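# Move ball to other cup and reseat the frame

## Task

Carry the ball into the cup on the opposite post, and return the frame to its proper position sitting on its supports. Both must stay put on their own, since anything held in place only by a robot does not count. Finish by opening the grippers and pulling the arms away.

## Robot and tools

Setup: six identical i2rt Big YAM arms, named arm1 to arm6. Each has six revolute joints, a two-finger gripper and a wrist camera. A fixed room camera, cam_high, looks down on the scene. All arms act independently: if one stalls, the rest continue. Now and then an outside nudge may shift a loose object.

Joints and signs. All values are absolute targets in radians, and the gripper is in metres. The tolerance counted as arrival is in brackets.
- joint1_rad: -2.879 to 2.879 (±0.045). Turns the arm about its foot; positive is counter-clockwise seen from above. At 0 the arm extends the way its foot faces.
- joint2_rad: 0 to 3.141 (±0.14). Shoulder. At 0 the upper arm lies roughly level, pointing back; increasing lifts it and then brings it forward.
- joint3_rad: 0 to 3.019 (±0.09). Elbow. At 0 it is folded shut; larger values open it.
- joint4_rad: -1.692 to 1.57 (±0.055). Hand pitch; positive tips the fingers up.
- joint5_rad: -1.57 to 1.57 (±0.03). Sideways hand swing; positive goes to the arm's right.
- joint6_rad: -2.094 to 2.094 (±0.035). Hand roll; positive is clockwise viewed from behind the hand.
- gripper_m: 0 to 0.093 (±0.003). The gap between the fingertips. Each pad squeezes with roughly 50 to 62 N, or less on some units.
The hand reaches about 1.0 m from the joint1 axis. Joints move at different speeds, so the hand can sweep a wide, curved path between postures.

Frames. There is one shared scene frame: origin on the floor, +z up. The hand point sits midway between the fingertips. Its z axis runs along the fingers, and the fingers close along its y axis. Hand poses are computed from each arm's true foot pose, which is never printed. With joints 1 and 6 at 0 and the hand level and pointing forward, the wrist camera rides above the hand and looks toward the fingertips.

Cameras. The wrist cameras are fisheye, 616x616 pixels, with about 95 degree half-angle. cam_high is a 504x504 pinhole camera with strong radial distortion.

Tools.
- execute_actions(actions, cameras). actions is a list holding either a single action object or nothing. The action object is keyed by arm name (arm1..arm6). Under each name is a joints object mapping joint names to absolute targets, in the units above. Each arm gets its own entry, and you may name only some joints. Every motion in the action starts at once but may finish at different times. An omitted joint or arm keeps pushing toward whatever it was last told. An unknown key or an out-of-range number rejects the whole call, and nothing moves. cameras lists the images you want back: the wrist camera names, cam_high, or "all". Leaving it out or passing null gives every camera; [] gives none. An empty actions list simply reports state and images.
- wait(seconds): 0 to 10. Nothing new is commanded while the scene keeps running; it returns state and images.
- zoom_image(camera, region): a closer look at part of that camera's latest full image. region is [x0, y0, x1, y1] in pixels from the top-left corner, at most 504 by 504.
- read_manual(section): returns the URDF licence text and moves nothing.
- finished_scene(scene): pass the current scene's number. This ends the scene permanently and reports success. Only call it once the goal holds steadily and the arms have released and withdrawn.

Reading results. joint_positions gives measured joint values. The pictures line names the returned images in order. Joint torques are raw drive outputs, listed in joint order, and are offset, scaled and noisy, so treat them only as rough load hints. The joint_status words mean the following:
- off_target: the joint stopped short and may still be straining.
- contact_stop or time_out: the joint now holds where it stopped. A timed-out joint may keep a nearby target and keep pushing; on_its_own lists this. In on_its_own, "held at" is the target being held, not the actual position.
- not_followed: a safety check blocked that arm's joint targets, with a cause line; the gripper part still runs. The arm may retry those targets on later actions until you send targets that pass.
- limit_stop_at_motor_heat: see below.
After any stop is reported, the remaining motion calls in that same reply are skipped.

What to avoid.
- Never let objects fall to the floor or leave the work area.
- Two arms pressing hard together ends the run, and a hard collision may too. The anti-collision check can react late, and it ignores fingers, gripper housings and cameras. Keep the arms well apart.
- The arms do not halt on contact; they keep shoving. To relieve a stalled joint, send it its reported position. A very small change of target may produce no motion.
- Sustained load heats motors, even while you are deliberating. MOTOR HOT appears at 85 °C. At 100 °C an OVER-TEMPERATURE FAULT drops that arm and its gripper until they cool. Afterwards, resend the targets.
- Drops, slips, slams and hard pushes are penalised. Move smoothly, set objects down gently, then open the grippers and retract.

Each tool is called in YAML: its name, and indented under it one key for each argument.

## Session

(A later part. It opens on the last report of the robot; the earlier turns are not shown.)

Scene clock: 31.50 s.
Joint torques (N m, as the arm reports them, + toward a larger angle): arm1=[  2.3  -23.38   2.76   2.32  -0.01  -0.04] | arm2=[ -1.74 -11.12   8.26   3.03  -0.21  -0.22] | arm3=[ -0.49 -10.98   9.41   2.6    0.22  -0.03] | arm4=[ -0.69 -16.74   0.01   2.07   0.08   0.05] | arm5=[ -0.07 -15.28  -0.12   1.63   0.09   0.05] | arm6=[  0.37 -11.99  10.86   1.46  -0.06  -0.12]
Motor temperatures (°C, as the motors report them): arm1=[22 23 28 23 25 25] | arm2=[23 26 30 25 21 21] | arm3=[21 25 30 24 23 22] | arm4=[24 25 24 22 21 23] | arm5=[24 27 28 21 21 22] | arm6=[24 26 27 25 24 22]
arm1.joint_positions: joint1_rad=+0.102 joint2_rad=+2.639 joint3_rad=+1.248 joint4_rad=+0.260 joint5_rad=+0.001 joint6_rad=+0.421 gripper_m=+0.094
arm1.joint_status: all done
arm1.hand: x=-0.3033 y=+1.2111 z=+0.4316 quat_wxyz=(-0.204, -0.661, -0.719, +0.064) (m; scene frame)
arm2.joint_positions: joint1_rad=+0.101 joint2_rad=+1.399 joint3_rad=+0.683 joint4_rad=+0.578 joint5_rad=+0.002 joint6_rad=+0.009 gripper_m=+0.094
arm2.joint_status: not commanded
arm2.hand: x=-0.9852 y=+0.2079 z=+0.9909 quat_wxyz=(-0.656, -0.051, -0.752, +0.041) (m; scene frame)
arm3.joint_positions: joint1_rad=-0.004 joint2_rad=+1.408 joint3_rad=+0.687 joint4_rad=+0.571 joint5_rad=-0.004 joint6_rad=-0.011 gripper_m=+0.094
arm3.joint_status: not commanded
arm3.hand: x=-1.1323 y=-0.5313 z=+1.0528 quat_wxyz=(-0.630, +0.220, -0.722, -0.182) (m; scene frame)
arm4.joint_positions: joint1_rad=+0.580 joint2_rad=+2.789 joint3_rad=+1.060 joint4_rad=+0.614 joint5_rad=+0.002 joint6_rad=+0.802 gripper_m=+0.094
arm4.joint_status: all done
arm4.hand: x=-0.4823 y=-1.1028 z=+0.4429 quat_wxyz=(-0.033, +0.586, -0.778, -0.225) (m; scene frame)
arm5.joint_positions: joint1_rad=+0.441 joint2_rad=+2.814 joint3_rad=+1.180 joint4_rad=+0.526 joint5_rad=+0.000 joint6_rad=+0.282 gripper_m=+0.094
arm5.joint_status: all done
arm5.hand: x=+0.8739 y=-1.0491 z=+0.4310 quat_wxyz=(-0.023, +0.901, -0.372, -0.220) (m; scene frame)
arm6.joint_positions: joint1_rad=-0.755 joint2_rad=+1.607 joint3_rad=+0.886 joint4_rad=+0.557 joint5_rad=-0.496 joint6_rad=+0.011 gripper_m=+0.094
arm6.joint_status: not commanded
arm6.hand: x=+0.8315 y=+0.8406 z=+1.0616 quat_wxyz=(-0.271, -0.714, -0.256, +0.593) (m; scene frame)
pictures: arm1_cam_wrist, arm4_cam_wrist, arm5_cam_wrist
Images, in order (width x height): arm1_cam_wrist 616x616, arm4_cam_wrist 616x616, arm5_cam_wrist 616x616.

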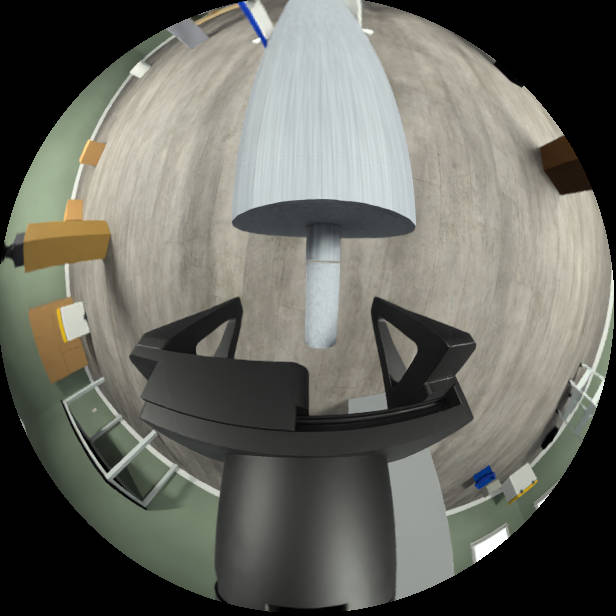

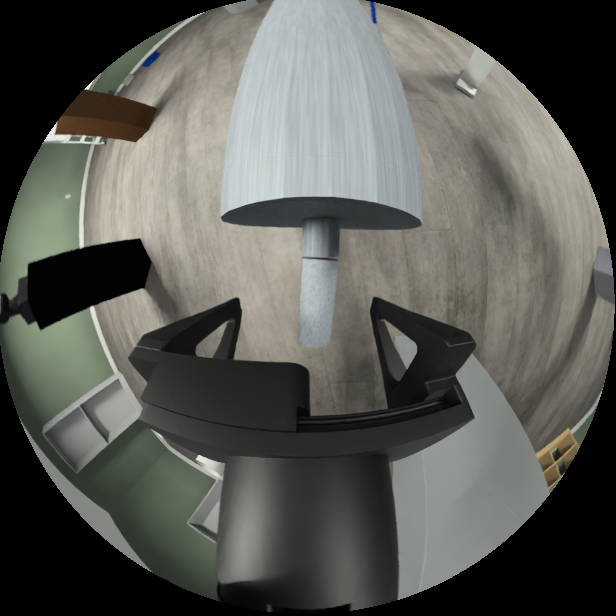

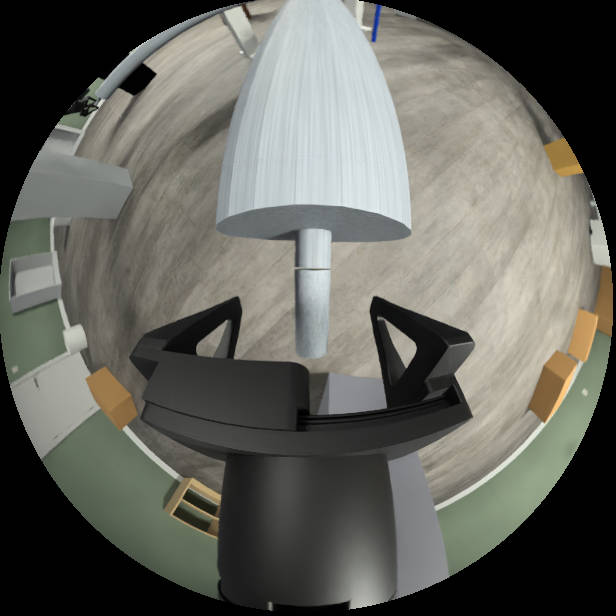

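execute_actions:
  actions:
    - {"arm1":{"joints":{"joint1_rad":0.07,"joint2_rad":2.655,"joint3_rad":1.285}},"arm4":{"joints":{"joint1_rad":0.555}}}
  cameras: []

execute_actions:
  actions:
    - {"arm1":{"joints":{"gripper_m":0}},"arm4":{"joints":{"gripper_m":0}},"arm5":{"joints":{"gripper_m":0}}}
  cameras: ["arm2_cam_wrist","arm3_cam_wrist","arm6_cam_wrist","cam_high"]

Scene clock: 34.63 s.
Joint torques (N m, as the arm reports them, + toward a larger angle): arm1=[  0.45 -21.31   3.62   2.36  -0.09  -0.08] | arm2=[ -2.18 -11.74   8.29   2.91  -0.17  -0.2 ] | arm3=[ -0.46 -10.97   9.4    2.59   0.22  -0.03] | arm4=[ -0.84 -16.78  -0.03   2.18   0.08   0.04] | arm5=[  0.17 -15.33  -0.03   1.72   0.08   0.07] | arm6=[  0.01 -11.58  10.97   1.82  -0.1   -0.2 ]
Motor temperatures (°C, as the motors report them): arm1=[22 24 28 23 25 25] | arm2=[23 26 30 25 21 21] | arm3=[21 25 30 24 23 22] | arm4=[24 26 24 22 21 23] | arm5=[24 27 28 21 21 22] | arm6=[24 26 27 25 24 22]
arm1.joint_positions: joint1_rad=+0.078 joint2_rad=+2.648 joint3_rad=+1.266 joint4_rad=+0.260 joint5_rad=+0.001 joint6_rad=+0.421 gripper_m=+0.094
arm1.joint_status: all done
arm1.hand: x=-0.3123 y=+1.1993 z=+0.4295 quat_wxyz=(-0.207, -0.669, -0.710, +0.067) (m; scene frame)
arm2.joint_positions: joint1_rad=+0.101 joint2_rad=+1.399 joint3_rad=+0.683 joint4_rad=+0.578 joint5_rad=+0.002 joint6_rad=+0.009 gripper_m=+0.094
arm2.joint_status: not commanded
arm2.hand: x=-0.9852 y=+0.2079 z=+0.9909 quat_wxyz=(-0.656, -0.051, -0.752, +0.041) (m; scene frame)
arm3.joint_positions: joint1_rad=-0.004 joint2_rad=+1.408 joint3_rad=+0.687 joint4_rad=+0.571 joint5_rad=-0.004 joint6_rad=-0.011 gripper_m=+0.094
arm3.joint_status: not commanded
arm3.hand: x=-1.1323 y=-0.5313 z=+1.0528 quat_wxyz=(-0.630, +0.220, -0.722, -0.182) (m; scene frame)
arm4.joint_positions: joint1_rad=+0.560 joint2_rad=+2.789 joint3_rad=+1.060 joint4_rad=+0.614 joint5_rad=+0.002 joint6_rad=+0.802 gripper_m=+0.094
arm4.joint_status: all done
arm4.hand: x=-0.4747 y=-1.0985 z=+0.4429 quat_wxyz=(-0.035, +0.578, -0.784, -0.225) (m; scene frame)
arm5.joint_positions: joint1_rad=+0.441 joint2_rad=+2.814 joint3_rad=+1.180 joint4_rad=+0.526 joint5_rad=+0.000 joint6_rad=+0.282 gripper_m=+0.094
arm5.joint_status: not commanded
arm5.hand: x=+0.8739 y=-1.0491 z=+0.4310 quat_wxyz=(-0.023, +0.901, -0.372, -0.220) (m; scene frame)
arm6.joint_positions: joint1_rad=-0.755 joint2_rad=+1.607 joint3_rad=+0.886 joint4_rad=+0.557 joint5_rad=-0.496 joint6_rad=+0.011 gripper_m=+0.094
arm6.joint_status: not commanded
arm6.hand: x=+0.8315 y=+0.8406 z=+1.0616 quat_wxyz=(-0.271, -0.714, -0.256, +0.593) (m; scene frame)
pictures: none
No camera images: the call's "cameras" was empty. Leave "cameras" out to get every camera's image.

Scene clock: 35.37 s.
Joint torques (N m, as the arm reports them, + toward a larger angle): arm1=[  1.25 -22.57   3.75   2.35   0.1   -0.03] | arm2=[ -1.61 -11.11   8.35   2.92  -0.16  -0.17] | arm3=[ -0.49 -10.95   9.41   2.6    0.22  -0.03] | arm4=[ -0.85 -16.72  -0.02   2.15   0.26  -0.15] | arm5=[  0.38 -15.87  -0.09   1.73  -0.17  -0.01] | arm6=[ -0.08 -12.17  10.64   1.61  -0.08  -0.17]
Motor temperatures (°C, as the motors report them): arm1=[22 24 28 23 25 25] | arm2=[23 26 30 25 21 21] | arm3=[21 25 30 24 23 22] | arm4=[24 26 24 22 21 23] | arm5=[24 27 28 21 21 22] | arm6=[24 26 27 25 24 22]
arm1.joint_positions: joint1_rad=+0.078 joint2_rad=+2.649 joint3_rad=+1.267 joint4_rad=+0.262 joint5_rad=-0.003 joint6_rad=+0.421 gripper_m=+0.019
arm1.joint_status: gripper_m off_target (ended at +0.019, target +0.000)
arm1.hand: x=-0.3113 y=+1.1991 z=+0.4295 quat_wxyz=(-0.209, -0.669, -0.711, +0.066) (m; scene frame)
arm2.joint_positions: joint1_rad=+0.101 joint2_rad=+1.399 joint3_rad=+0.683 joint4_rad=+0.578 joint5_rad=+0.002 joint6_rad=+0.009 gripper_m=+0.094
arm2.joint_status: not commanded
arm2.hand: x=-0.9852 y=+0.2079 z=+0.9909 quat_wxyz=(-0.656, -0.051, -0.752, +0.041) (m; scene frame)
arm3.joint_positions: joint1_rad=-0.004 joint2_rad=+1.408 joint3_rad=+0.687 joint4_rad=+0.571 joint5_rad=-0.004 joint6_rad=-0.011 gripper_m=+0.094
arm3.joint_status: not commanded
arm3.hand: x=-1.1323 y=-0.5313 z=+1.0528 quat_wxyz=(-0.630, +0.220, -0.722, -0.182) (m; scene frame)
arm4.joint_positions: joint1_rad=+0.560 joint2_rad=+2.789 joint3_rad=+1.060 joint4_rad=+0.615 joint5_rad=-0.001 joint6_rad=+0.823 gripper_m=+0.019
arm4.joint_status: gripper_m off_target (ended at +0.019, target +0.000)
arm4.hand: x=-0.4753 y=-1.0985 z=+0.4431 quat_wxyz=(-0.031, +0.570, -0.789, -0.226) (m; scene frame)
arm5.joint_positions: joint1_rad=+0.438 joint2_rad=+2.814 joint3_rad=+1.180 joint4_rad=+0.526 joint5_rad=+0.004 joint6_rad=+0.283 gripper_m=+0.018
arm5.joint_status: gripper_m off_target (ended at +0.018, target +0.000)
arm5.hand: x=+0.8752 y=-1.0472 z=+0.4308 quat_wxyz=(-0.026, +0.900, -0.375, -0.220) (m; scene frame)
arm6.joint_positions: joint1_rad=-0.755 joint2_rad=+1.607 joint3_rad=+0.886 joint4_rad=+0.557 joint5_rad=-0.496 joint6_rad=+0.011 gripper_m=+0.094
arm6.joint_status: not commanded
arm6.hand: x=+0.8315 y=+0.8406 z=+1.0616 quat_wxyz=(-0.271, -0.714, -0.256, +0.593) (m; scene frame)
pictures: arm2_cam_wrist, arm3_cam_wrist, arm6_cam_wrist, cam_high
Images, in order (width x height): arm2_cam_wrist 616x616, arm3_cam_wrist 616x616, arm6_cam_wrist 616x616, cam_high 504x504.

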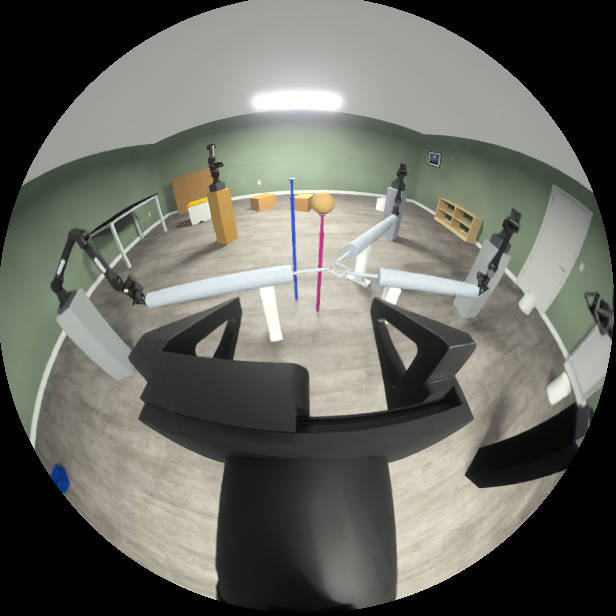

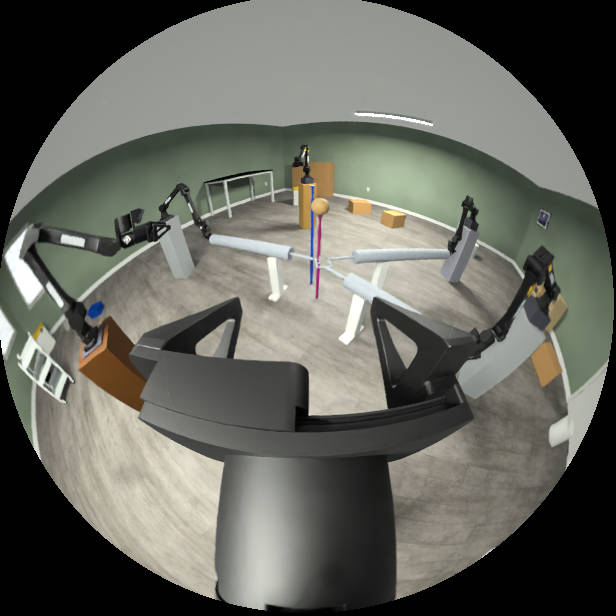

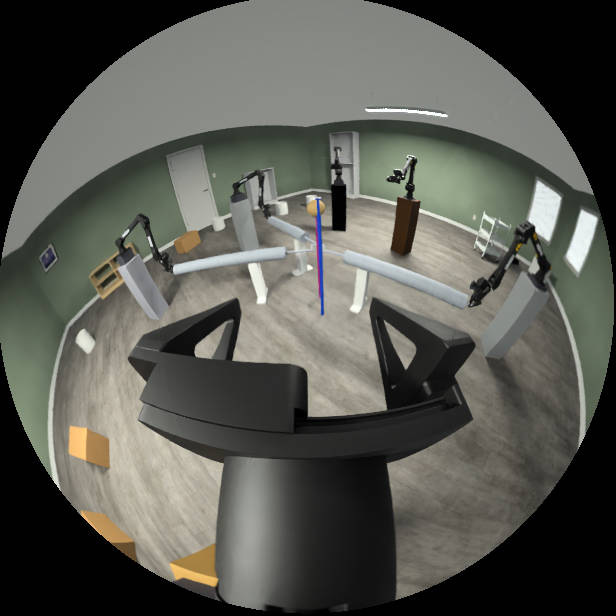

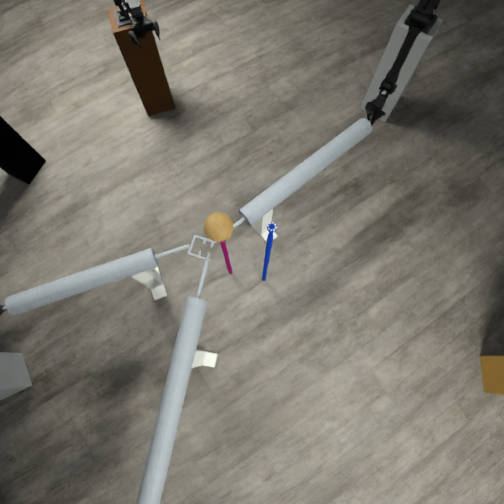

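execute_actions:
  actions:
    - {"arm1":{"joints":{"joint1_rad":0.015,"joint2_rad":2.375,"joint3_rad":1.108,"joint4_rad":0.172,"joint6_rad":0.338}},"arm4":{"joints":{"joint1_rad":0.53,"joint2_rad":2.505,"joint3_rad":0.847,"joint4_rad":0.561,"joint6_rad":0.776}},"arm5":{"joints":{"joint1_rad":0.38,"joint2_rad":2.545,"joint3_rad":0.982,"joint4_rad":0.465,"joint6_rad":0.2}},"arm2":{"joints":{"joint1_rad":0.75,"joint2_rad":1.6,"joint3_rad":0.9,"joint4_rad":0.7,"joint5_rad":1.0}},"arm6":{"joints":{"joint1_rad":-0.95,"joint4_rad":0.65,"joint5_rad":-0.75}}}
  cameras: ["cam_high"]

execute_actions:
  actions:
    - {"arm1":{"joints":{"joint1_rad":0.169,"joint2_rad":2.366,"joint3_rad":1.069,"joint4_rad":0.202,"joint6_rad":0.495}},"arm4":{"joints":{"joint1_rad":0.365,"joint2_rad":2.5,"joint3_rad":0.91,"joint4_rad":0.497,"joint6_rad":0.604}},"arm5":{"joints":{"joint1_rad":0.213,"joint2_rad":2.545,"joint3_rad":0.935,"joint4_rad":0.513,"joint6_rad":0.015}}}
  cameras: ["arm2_cam_wrist","arm3_cam_wrist","arm6_cam_wrist","cam_high"]

zoom_image:
  camera: "cam_high"
  region: [170, 200, 270, 300]

zoom_image:
  camera: "arm3_cam_wrist"
  region: [275, 185, 365, 275]

Scene clock: 51.13 s.
Joint torques (N m, as the arm reports them, + toward a larger angle): arm1=[  1.58 -24.4    3.5    1.09   0.52  -0.16] | arm2=[ -1.72 -14.64   9.17   2.59   0.14  -0.18] | arm3=[ -0.48 -10.95   9.4    2.6    0.22  -0.03] | arm4=[ -0.46 -17.78   0.69   1.11   0.4   -0.08] | arm5=[  1.19 -16.89  -0.14   0.41   0.28   0.04] | arm6=[  0.28 -12.56  10.67   2.62  -0.11  -0.12]
Motor temperatures (°C, as the motors report them): arm1=[22 24 27 23 25 25] | arm2=[23 26 30 25 21 21] | arm3=[21 25 31 24 23 22] | arm4=[24 26 24 22 21 23] | arm5=[24 28 28 21 21 22] | arm6=[24 26 27 25 24 22]
arm1.joint_positions: joint1_rad=+0.015 joint2_rad=+2.405 joint3_rad=+1.097 joint4_rad=+0.179 joint5_rad=-0.011 joint6_rad=+0.334 gripper_m=+0.019
arm1.joint_status: all done
arm1.hand: x=-0.3481 y=+1.1956 z=+0.5194 quat_wxyz=(-0.201, -0.660, -0.720, +0.076) (m; scene frame)
arm2.joint_positions: joint1_rad=+0.756 joint2_rad=+1.600 joint3_rad=+0.866 joint4_rad=+0.680 joint5_rad=+0.996 joint6_rad=+0.008 gripper_m=+0.094
arm2.joint_status: all done
arm2.hand: x=-0.9872 y=+0.4320 z=+1.0014 quat_wxyz=(-0.676, -0.153, -0.700, +0.175) (m; scene frame)
arm3.joint_positions: joint1_rad=-0.004 joint2_rad=+1.408 joint3_rad=+0.687 joint4_rad=+0.571 joint5_rad=-0.004 joint6_rad=-0.011 gripper_m=+0.094
arm3.joint_status: not commanded
arm3.hand: x=-1.1323 y=-0.5313 z=+1.0528 quat_wxyz=(-0.630, +0.220, -0.722, -0.182) (m; scene frame)
arm4.joint_positions: joint1_rad=+0.529 joint2_rad=+2.527 joint3_rad=+0.843 joint4_rad=+0.565 joint5_rad=-0.004 joint6_rad=+0.782 gripper_m=+0.019
arm4.joint_status: all done
arm4.hand: x=-0.4571 y=-1.1059 z=+0.5360 quat_wxyz=(-0.038, +0.574, -0.787, -0.222) (m; scene frame)
arm5.joint_positions: joint1_rad=+0.372 joint2_rad=+2.562 joint3_rad=+0.988 joint4_rad=+0.475 joint5_rad=-0.005 joint6_rad=+0.192 gripper_m=+0.018
arm5.joint_status: all done
arm5.hand: x=+0.8905 y=-1.0208 z=+0.5245 quat_wxyz=(-0.040, +0.904, -0.362, -0.222) (m; scene frame)
arm6.joint_positions: joint1_rad=-0.957 joint2_rad=+1.607 joint3_rad=+0.886 joint4_rad=+0.633 joint5_rad=-0.746 joint6_rad=+0.011 gripper_m=+0.094
arm6.joint_status: all done
arm6.hand: x=+0.8193 y=+0.9261 z=+1.0814 quat_wxyz=(-0.292, -0.681, -0.268, +0.616) (m; scene frame)
pictures: cam_high
Images, in order (width x height): cam_high 504x504.

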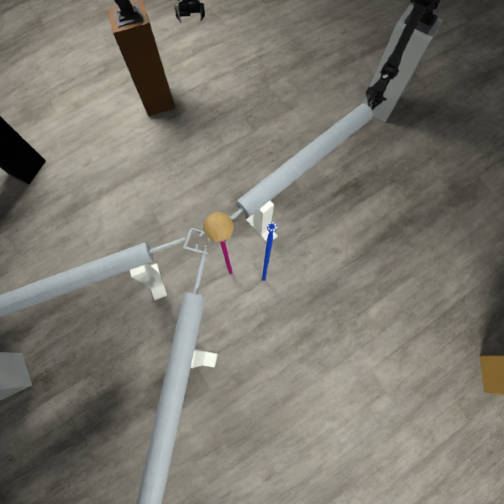

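Scene clock: 52.20 s.
Joint torques (N m, as the arm reports them, + toward a larger angle): arm1=[  1.32 -24.54   2.89   2.05  -0.34  -0.07] | arm2=[ -2.34 -14.47   9.29   2.58   0.11  -0.15] | arm3=[ -0.46 -10.91   9.41   2.6    0.22  -0.03] | arm4=[  0.28 -18.97   0.71   1.12   0.33  -0.09] | arm5=[  1.54 -16.3   -0.81   1.35   0.56  -0.09] | arm6=[  0.62 -11.52  10.85   2.56  -0.06  -0.14]
Motor temperatures (°C, as the motors report them): arm1=[22 24 27 23 25 25] | arm2=[23 26 30 25 21 21] | arm3=[21 25 31 24 23 22] | arm4=[24 26 24 22 21 23] | arm5=[24 28 28 21 21 22] | arm6=[24 26 27 25 24 22]
arm1.joint_positions: joint1_rad=+0.177 joint2_rad=+2.405 joint3_rad=+1.070 joint4_rad=+0.187 joint5_rad=+0.009 joint6_rad=+0.491 gripper_m=+0.019
arm1.joint_status: all done
arm1.hand: x=-0.2807 y=+1.2492 z=+0.5157 quat_wxyz=(-0.199, -0.661, -0.722, +0.050) (m; scene frame)
arm2.joint_positions: joint1_rad=+0.756 joint2_rad=+1.600 joint3_rad=+0.866 joint4_rad=+0.680 joint5_rad=+0.996 joint6_rad=+0.008 gripper_m=+0.094
arm2.joint_status: not commanded
arm2.hand: x=-0.9872 y=+0.4320 z=+1.0014 quat_wxyz=(-0.676, -0.153, -0.700, +0.175) (m; scene frame)
arm3.joint_positions: joint1_rad=-0.004 joint2_rad=+1.408 joint3_rad=+0.687 joint4_rad=+0.571 joint5_rad=-0.004 joint6_rad=-0.011 gripper_m=+0.094
arm3.joint_status: not commanded
arm3.hand: x=-1.1323 y=-0.5313 z=+1.0528 quat_wxyz=(-0.630, +0.220, -0.722, -0.182) (m; scene frame)
arm4.joint_positions: joint1_rad=+0.353 joint2_rad=+2.527 joint3_rad=+0.913 joint4_rad=+0.502 joint5_rad=-0.003 joint6_rad=+0.611 gripper_m=+0.019
arm4.joint_status: all done
arm4.hand: x=-0.3944 y=-1.0503 z=+0.5353 quat_wxyz=(-0.077, +0.572, -0.788, -0.216) (m; scene frame)
arm5.joint_positions: joint1_rad=+0.207 joint2_rad=+2.562 joint3_rad=+0.948 joint4_rad=+0.502 joint5_rad=-0.011 joint6_rad=+0.020 gripper_m=+0.018
arm5.joint_status: all done
arm5.hand: x=+0.9519 y=-0.9703 z=+0.5237 quat_wxyz=(-0.072, +0.907, -0.358, -0.207) (m; scene frame)
arm6.joint_positions: joint1_rad=-0.957 joint2_rad=+1.607 joint3_rad=+0.886 joint4_rad=+0.633 joint5_rad=-0.746 joint6_rad=+0.011 gripper_m=+0.094
arm6.joint_status: not commanded
arm6.hand: x=+0.8193 y=+0.9261 z=+1.0814 quat_wxyz=(-0.292, -0.681, -0.268, +0.616) (m; scene frame)
pictures: arm2_cam_wrist, arm3_cam_wrist, arm6_cam_wrist, cam_high
Images, in order (width x height): arm2_cam_wrist 616x616, arm3_cam_wrist 616x616, arm6_cam_wrist 616x616, cam_high 504x504.

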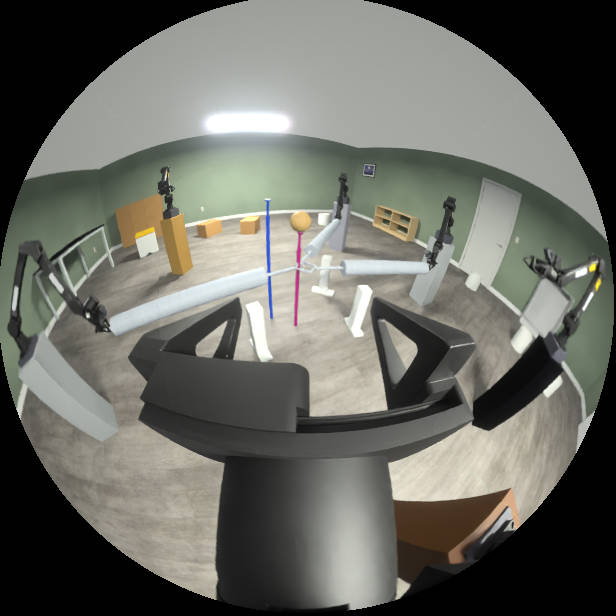

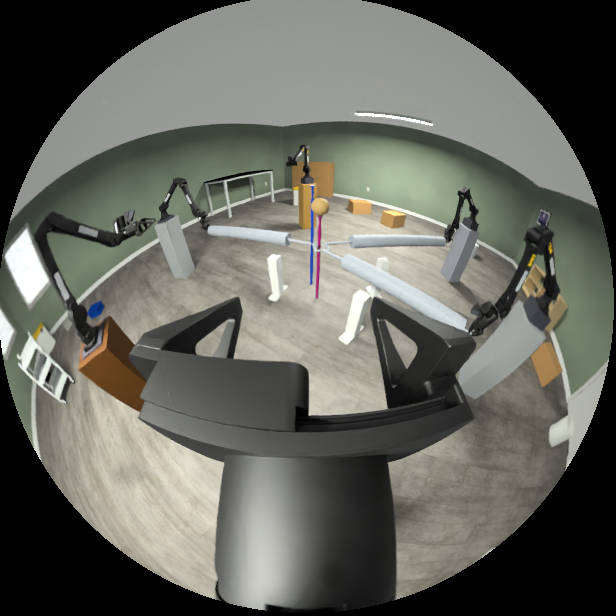

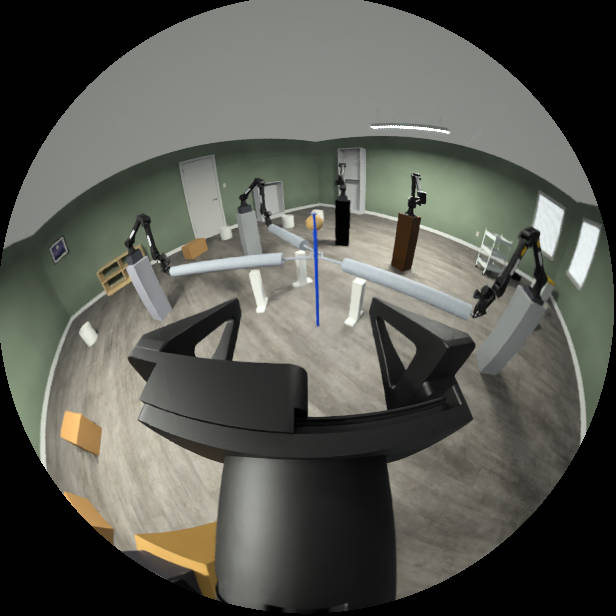

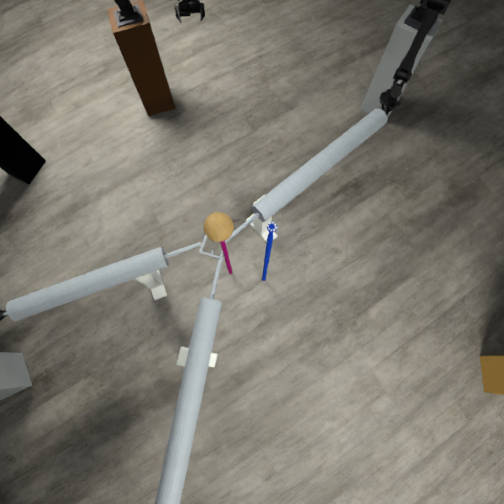

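Region (170, 200, 270, 300) of cam_high's 504x504 image, scaled by 5.040, with more detail than that image has.

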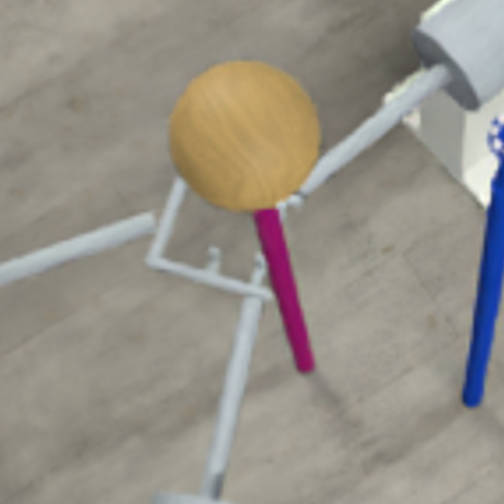

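Region (275, 185, 365, 275) of arm3_cam_wrist's 616x616 image, scaled by 5.600, with more detail than that image has.

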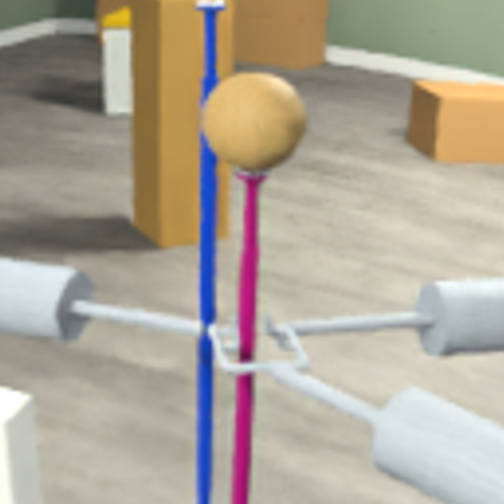

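zoom_image:
  camera: "arm2_cam_wrist"
  region: [260, 200, 350, 290]

zoom_image:
  camera: "arm6_cam_wrist"
  region: [280, 200, 350, 270]

Region (260, 200, 350, 290) of arm2_cam_wrist's 616x616 image, scaled by 5.600, with more detail than that image has.

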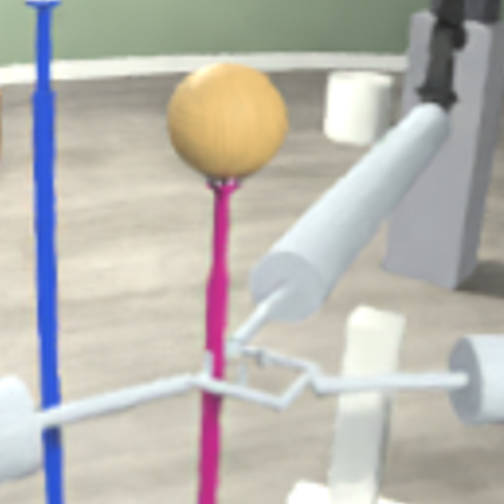

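Region (280, 200, 350, 270) of arm6_cam_wrist's 616x616 image, scaled by 7.200, with more detail than that image has.

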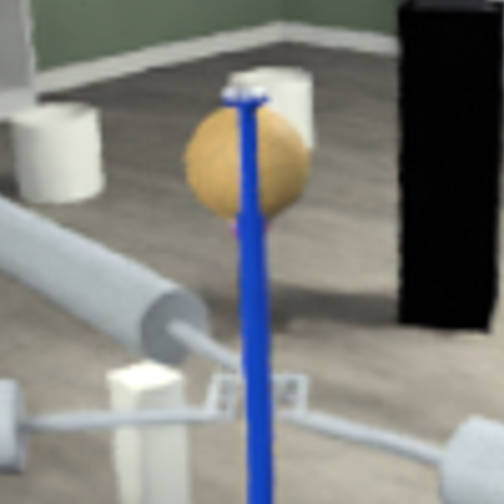

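execute_actions:
  actions: []
  cameras: ["arm2_cam_wrist","arm6_cam_wrist","cam_high"]

Scene clock: 65.43 s.
Joint torques (N m, as the arm reports them, + toward a larger angle): arm1=[  1.13 -24.54   2.57   2.25  -0.33  -0.13] | arm2=[ -2.42 -14.59   9.12   2.6    0.13  -0.16] | arm3=[ -0.47 -10.91   9.41   2.59   0.22  -0.03] | arm4=[  0.23 -19.01   0.73   1.07   0.33  -0.09] | arm5=[  1.26 -16.24  -0.82   1.36   0.53  -0.07] | arm6=[  0.54 -11.57  10.72   2.44  -0.11  -0.15]
Motor temperatures (°C, as the motors report them): arm1=[22 25 27 23 25 25] | arm2=[23 27 31 25 21 21] | arm3=[21 25 31 25 23 22] | arm4=[24 27 24 22 21 23] | arm5=[24 28 28 21 22 22] | arm6=[24 26 27 25 24 22]
arm1.joint_positions: joint1_rad=+0.177 joint2_rad=+2.405 joint3_rad=+1.070 joint4_rad=+0.187 joint5_rad=+0.009 joint6_rad=+0.491 gripper_m=+0.019
arm1.joint_status: all done
arm1.hand: x=-0.2807 y=+1.2492 z=+0.5157 quat_wxyz=(-0.199, -0.661, -0.722, +0.050) (m; scene frame)
arm2.joint_positions: joint1_rad=+0.756 joint2_rad=+1.600 joint3_rad=+0.866 joint4_rad=+0.680 joint5_rad=+0.996 joint6_rad=+0.008 gripper_m=+0.094
arm2.joint_status: not commanded
arm2.hand: x=-0.9872 y=+0.4320 z=+1.0014 quat_wxyz=(-0.676, -0.153, -0.700, +0.175) (m; scene frame)
arm3.joint_positions: joint1_rad=-0.004 joint2_rad=+1.408 joint3_rad=+0.687 joint4_rad=+0.571 joint5_rad=-0.004 joint6_rad=-0.011 gripper_m=+0.094
arm3.joint_status: not commanded
arm3.hand: x=-1.1323 y=-0.5313 z=+1.0528 quat_wxyz=(-0.630, +0.220, -0.722, -0.182) (m; scene frame)
arm4.joint_positions: joint1_rad=+0.353 joint2_rad=+2.527 joint3_rad=+0.913 joint4_rad=+0.502 joint5_rad=-0.003 joint6_rad=+0.611 gripper_m=+0.019
arm4.joint_status: all done
arm4.hand: x=-0.3944 y=-1.0503 z=+0.5353 quat_wxyz=(-0.077, +0.572, -0.788, -0.216) (m; scene frame)
arm5.joint_positions: joint1_rad=+0.207 joint2_rad=+2.562 joint3_rad=+0.948 joint4_rad=+0.502 joint5_rad=-0.011 joint6_rad=+0.020 gripper_m=+0.018
arm5.joint_status: all done
arm5.hand: x=+0.9519 y=-0.9703 z=+0.5237 quat_wxyz=(-0.072, +0.907, -0.358, -0.207) (m; scene frame)
arm6.joint_positions: joint1_rad=-0.957 joint2_rad=+1.607 joint3_rad=+0.886 joint4_rad=+0.633 joint5_rad=-0.746 joint6_rad=+0.011 gripper_m=+0.094
arm6.joint_status: not commanded
arm6.hand: x=+0.8193 y=+0.9261 z=+1.0814 quat_wxyz=(-0.292, -0.681, -0.268, +0.616) (m; scene frame)
pictures: arm2_cam_wrist, arm6_cam_wrist, cam_high
Images, in order (width x height): arm2_cam_wrist 616x616, arm6_cam_wrist 616x616, cam_high 504x504.

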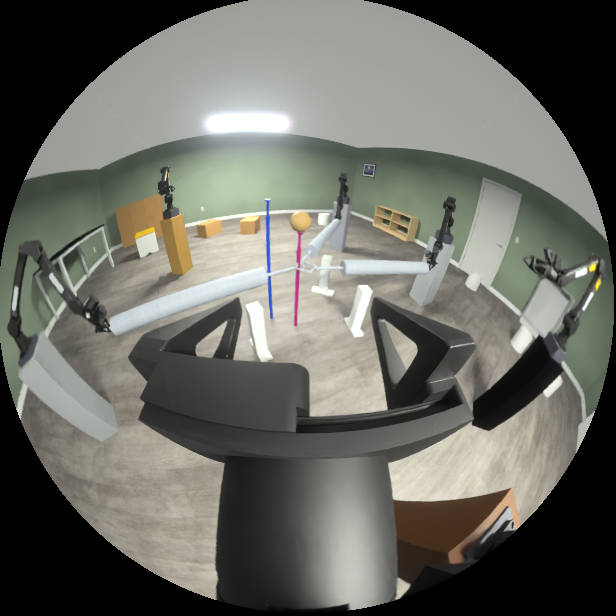

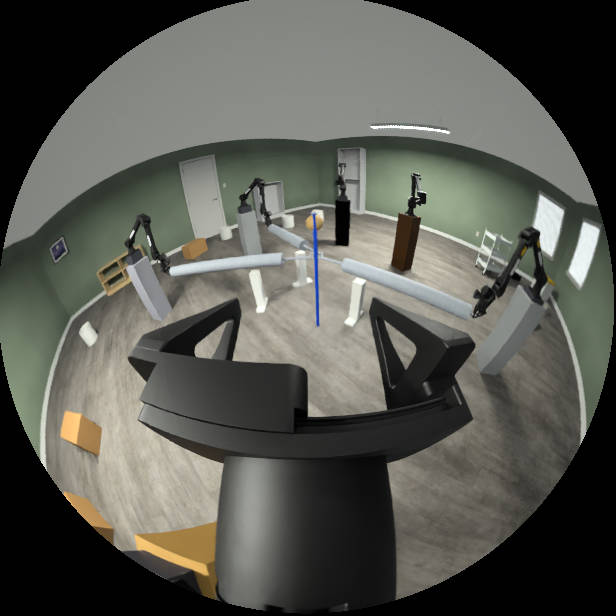

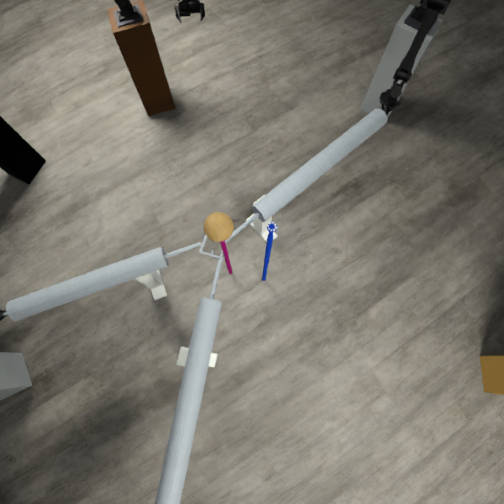

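execute_actions:
  actions:
    - {"arm1":{"joints":{"joint1_rad":0.222,"joint2_rad":2.156,"joint3_rad":0.991,"joint4_rad":0.07,"joint6_rad":0.551}},"arm4":{"joints":{"joint1_rad":0.313,"joint2_rad":2.265,"joint3_rad":0.834,"joint4_rad":0.335,"joint6_rad":0.548}},"arm5":{"joints":{"joint1_rad":0.156,"joint2_rad":2.306,"joint3_rad":0.811,"joint4_rad":0.398,"joint6_rad":-0.056}}}
  cameras: ["arm2_cam_wrist","arm6_cam_wrist"]

zoom_image:
  camera: "arm2_cam_wrist"
  region: [240,180,360,300]

zoom_image:
  camera: "arm6_cam_wrist"
  region: [255,180,375,300]

Scene clock: 73.07 s.
Joint torques (N m, as the arm reports them, + toward a larger angle): arm1=[  1.79 -22.6    4.39   1.51  -0.47   0.07] | arm2=[ -2.03 -14.49   9.14   2.51   0.1   -0.16] | arm3=[ -0.46 -10.94   9.39   2.59   0.22  -0.02] | arm4=[ -0.18 -18.69   2.52   0.97   0.38  -0.12] | arm5=[  0.84 -15.36   0.61   0.53   0.41  -0.2 ] | arm6=[  1.23 -12.21  10.81   2.55  -0.09  -0.11]
Motor temperatures (°C, as the motors report them): arm1=[22 25 27 23 25 25] | arm2=[23 27 31 25 21 21] | arm3=[21 25 31 25 23 22] | arm4=[24 27 24 22 21 23] | arm5=[24 28 27 21 22 22] | arm6=[24 26 27 25 24 22]
arm1.joint_positions: joint1_rad=+0.219 joint2_rad=+2.188 joint3_rad=+0.979 joint4_rad=+0.073 joint5_rad=+0.013 joint6_rad=+0.533 gripper_m=+0.019
arm1.joint_status: all done
arm1.hand: x=-0.2646 y=+1.2629 z=+0.5968 quat_wxyz=(-0.207, -0.661, -0.720, +0.044) (m; scene frame)
arm2.joint_positions: joint1_rad=+0.756 joint2_rad=+1.600 joint3_rad=+0.866 joint4_rad=+0.680 joint5_rad=+0.996 joint6_rad=+0.008 gripper_m=+0.094
arm2.joint_status: not commanded
arm2.hand: x=-0.9872 y=+0.4320 z=+1.0014 quat_wxyz=(-0.676, -0.153, -0.700, +0.175) (m; scene frame)
arm3.joint_positions: joint1_rad=-0.004 joint2_rad=+1.408 joint3_rad=+0.687 joint4_rad=+0.571 joint5_rad=-0.004 joint6_rad=-0.011 gripper_m=+0.094
arm3.joint_status: not commanded
arm3.hand: x=-1.1323 y=-0.5313 z=+1.0528 quat_wxyz=(-0.630, +0.220, -0.722, -0.182) (m; scene frame)
arm4.joint_positions: joint1_rad=+0.305 joint2_rad=+2.294 joint3_rad=+0.831 joint4_rad=+0.342 joint5_rad=-0.004 joint6_rad=+0.559 gripper_m=+0.019
arm4.joint_status: all done
arm4.hand: x=-0.3759 y=-1.0363 z=+0.6129 quat_wxyz=(-0.086, +0.574, -0.787, -0.209) (m; scene frame)
arm5.joint_positions: joint1_rad=+0.157 joint2_rad=+2.322 joint3_rad=+0.816 joint4_rad=+0.409 joint5_rad=-0.009 joint6_rad=-0.038 gripper_m=+0.018
arm5.joint_status: all done
arm5.hand: x=+0.9683 y=-0.9531 z=+0.6054 quat_wxyz=(-0.088, +0.907, -0.354, -0.209) (m; scene frame)
arm6.joint_positions: joint1_rad=-0.957 joint2_rad=+1.607 joint3_rad=+0.886 joint4_rad=+0.633 joint5_rad=-0.746 joint6_rad=+0.011 gripper_m=+0.094
arm6.joint_status: not commanded
arm6.hand: x=+0.8193 y=+0.9261 z=+1.0814 quat_wxyz=(-0.292, -0.681, -0.268, +0.616) (m; scene frame)
pictures: arm2_cam_wrist, arm6_cam_wrist
Images, in order (width x height): arm2_cam_wrist 616x616, arm6_cam_wrist 616x616.

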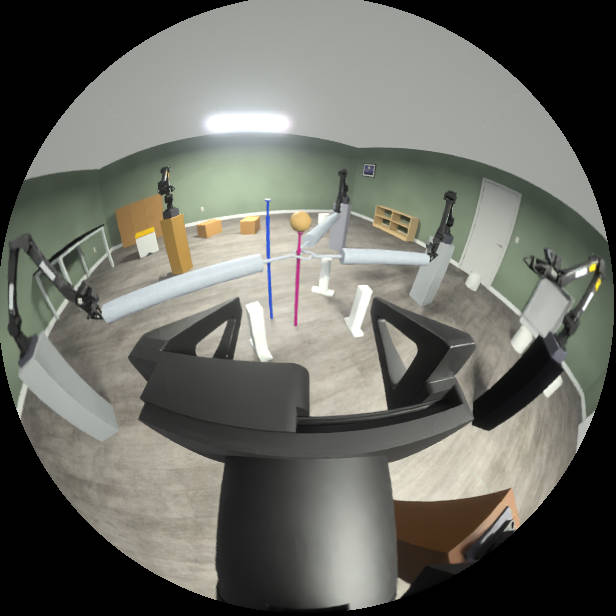

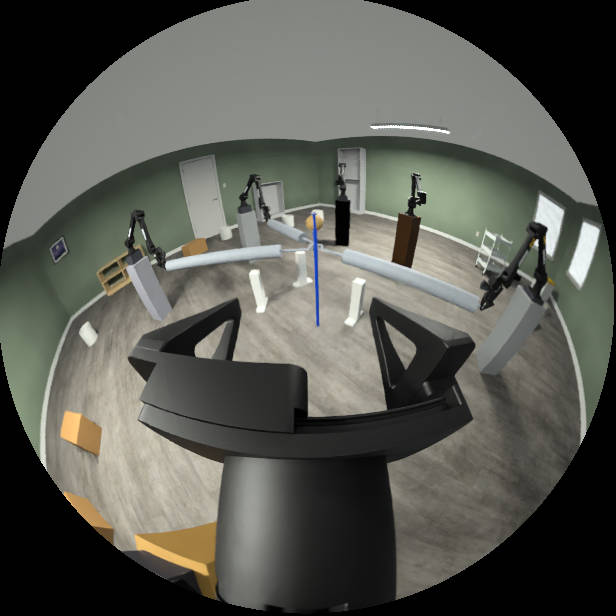

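Region (240, 180, 360, 300) of arm2_cam_wrist's 616x616 image, scaled by 4.200, with more detail than that image has.

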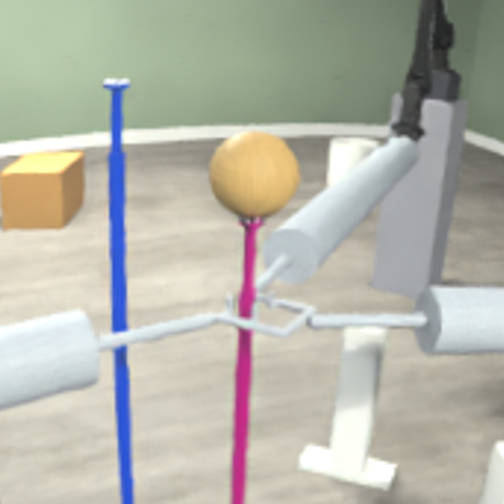

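Region (255, 180, 375, 300) of arm6_cam_wrist's 616x616 image, scaled by 4.200, with more detail than that image has.

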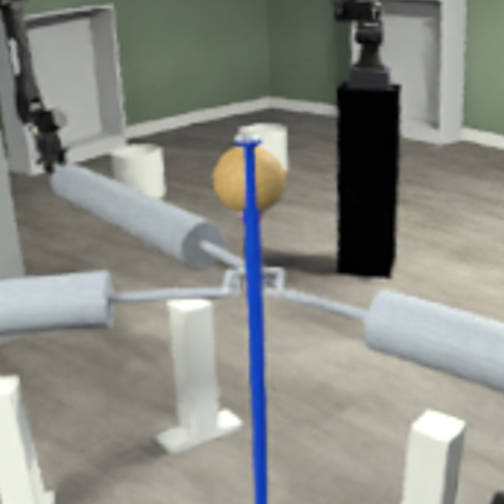

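execute_actions:
  actions:
    - {"arm1":{"joints":{"joint1_rad":0.246,"joint2_rad":1.978,"joint3_rad":0.972,"joint4_rad":-0.085,"joint6_rad":0.575}},"arm4":{"joints":{"joint1_rad":0.293,"joint2_rad":2.056,"joint3_rad":0.794,"joint4_rad":0.165,"joint6_rad":0.525}},"arm5":{"joints":{"joint1_rad":0.129,"joint2_rad":2.085,"joint3_rad":0.744,"joint4_rad":0.243,"joint6_rad":-0.086}}}
  cameras: ["arm2_cam_wrist","arm6_cam_wrist","arm3_cam_wrist"]

zoom_image:
  camera: "arm2_cam_wrist"
  region: [260,190,340,270]

zoom_image:
  camera: "arm6_cam_wrist"
  region: [275,190,355,270]

zoom_image:
  camera: "arm3_cam_wrist"
  region: [280,175,360,255]

Scene clock: 82.90 s.
Joint torques (N m, as the arm reports them, + toward a larger angle): arm1=[  2.81 -22.99   5.7    1.14  -0.52   0.11] | arm2=[ -2.26 -14.37   9.03   2.49   0.13  -0.17] | arm3=[ -0.52 -10.95   9.39   2.61   0.22  -0.03] | arm4=[ -0.16 -17.9    4.04   0.93   0.38  -0.14] | arm5=[ -0.14 -15.26   1.79   0.48   0.52  -0.24] | arm6=[  0.59 -11.79  10.81   2.49  -0.11  -0.13]
Motor temperatures (°C, as the motors report them): arm1=[22 25 27 23 25 25] | arm2=[23 27 32 25 21 21] | arm3=[21 25 31 25 23 22] | arm4=[24 27 24 22 21 23] | arm5=[24 28 27 21 22 22] | arm6=[24 26 27 25 24 22]
arm1.joint_positions: joint1_rad=+0.240 joint2_rad=+2.012 joint3_rad=+0.955 joint4_rad=-0.082 joint5_rad=+0.013 joint6_rad=+0.555 gripper_m=+0.019
arm1.joint_status: all done
arm1.hand: x=-0.2557 y=+1.2682 z=+0.6652 quat_wxyz=(-0.206, -0.661, -0.720, +0.040) (m; scene frame)
arm2.joint_positions: joint1_rad=+0.756 joint2_rad=+1.600 joint3_rad=+0.866 joint4_rad=+0.680 joint5_rad=+0.996 joint6_rad=+0.008 gripper_m=+0.094
arm2.joint_status: not commanded
arm2.hand: x=-0.9872 y=+0.4320 z=+1.0014 quat_wxyz=(-0.676, -0.153, -0.700, +0.175) (m; scene frame)
arm3.joint_positions: joint1_rad=-0.004 joint2_rad=+1.408 joint3_rad=+0.687 joint4_rad=+0.571 joint5_rad=-0.004 joint6_rad=-0.011 gripper_m=+0.094
arm3.joint_status: not commanded
arm3.hand: x=-1.1323 y=-0.5313 z=+1.0528 quat_wxyz=(-0.630, +0.220, -0.722, -0.182) (m; scene frame)
arm4.joint_positions: joint1_rad=+0.286 joint2_rad=+2.085 joint3_rad=+0.786 joint4_rad=+0.172 joint5_rad=-0.004 joint6_rad=+0.538 gripper_m=+0.019
arm4.joint_status: all done
arm4.hand: x=-0.3684 y=-1.0307 z=+0.6815 quat_wxyz=(-0.089, +0.575, -0.787, -0.204) (m; scene frame)
arm5.joint_positions: joint1_rad=+0.136 joint2_rad=+2.103 joint3_rad=+0.748 joint4_rad=+0.253 joint5_rad=-0.010 joint6_rad=-0.061 gripper_m=+0.018
arm5.joint_status: all done
arm5.hand: x=+0.9751 y=-0.9464 z=+0.6748 quat_wxyz=(-0.091, +0.908, -0.353, -0.206) (m; scene frame)
arm6.joint_positions: joint1_rad=-0.957 joint2_rad=+1.607 joint3_rad=+0.886 joint4_rad=+0.633 joint5_rad=-0.746 joint6_rad=+0.011 gripper_m=+0.094
arm6.joint_status: not commanded
arm6.hand: x=+0.8193 y=+0.9261 z=+1.0814 quat_wxyz=(-0.292, -0.681, -0.268, +0.616) (m; scene frame)
pictures: arm2_cam_wrist, arm3_cam_wrist, arm6_cam_wrist
Images, in order (width x height): arm2_cam_wrist 616x616, arm3_cam_wrist 616x616, arm6_cam_wrist 616x616.

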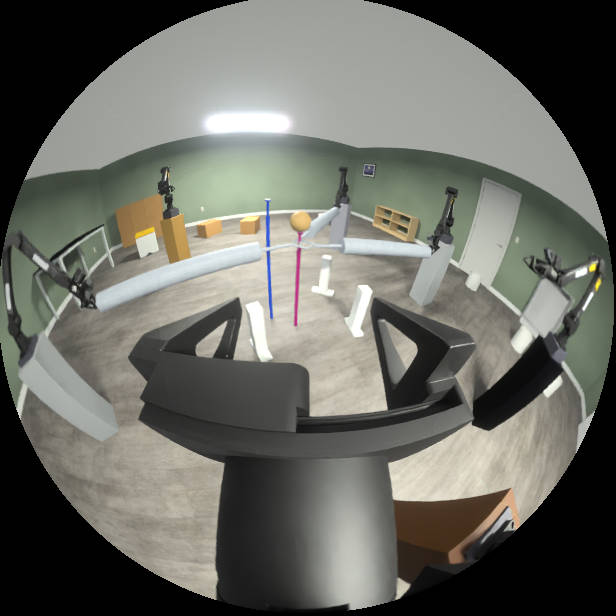

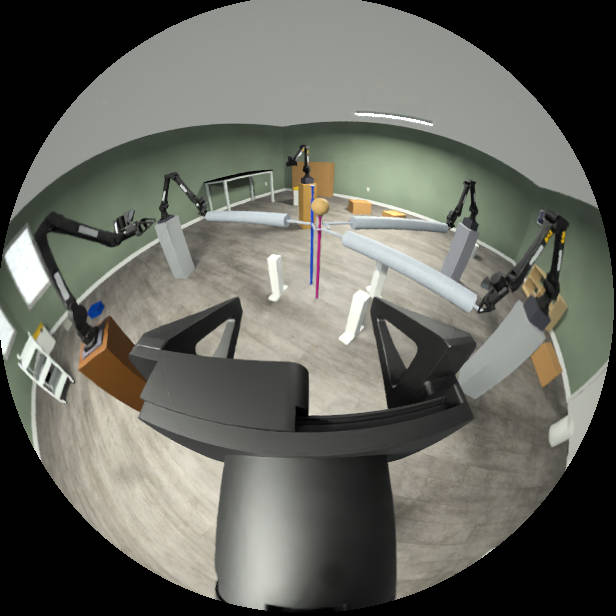

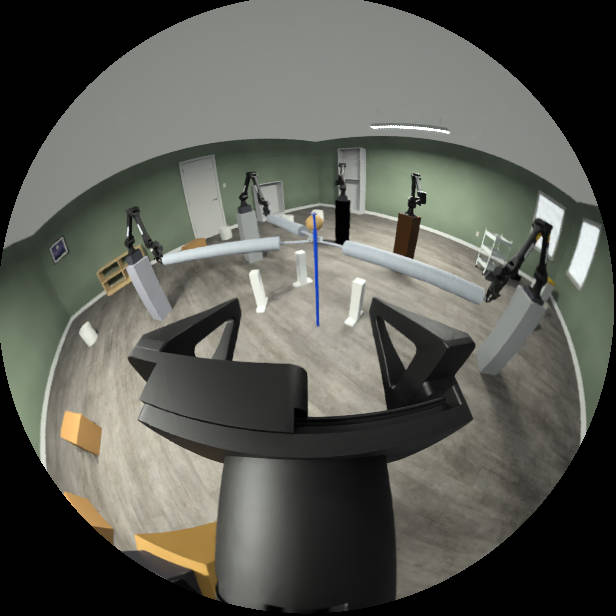

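Region (260, 190, 340, 270) of arm2_cam_wrist's 616x616 image, scaled by 6.300, with more detail than that image has.

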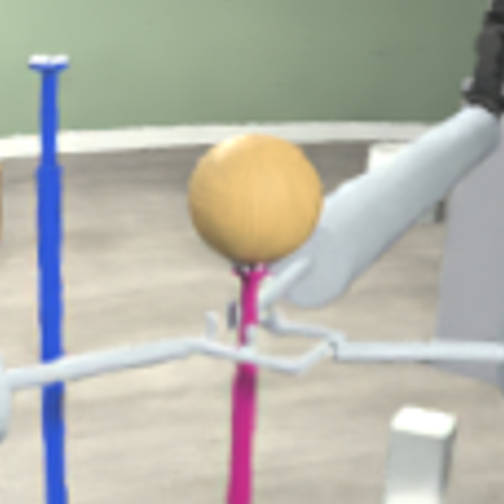

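Region (275, 190, 355, 270) of arm6_cam_wrist's 616x616 image, scaled by 6.300, with more detail than that image has.

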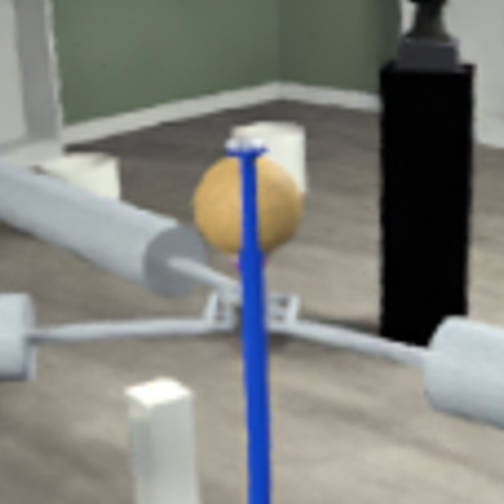

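Region (280, 175, 360, 255) of arm3_cam_wrist's 616x616 image, scaled by 6.300, with more detail than that image has.

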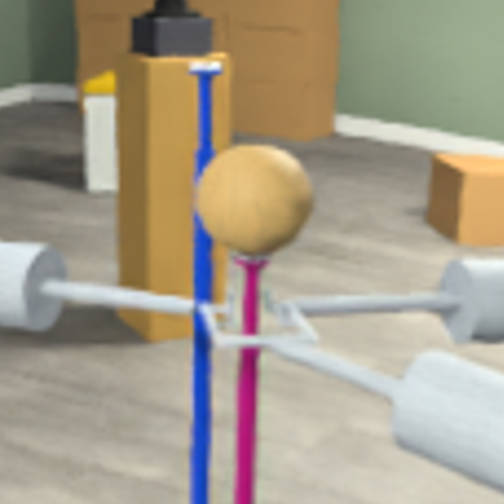

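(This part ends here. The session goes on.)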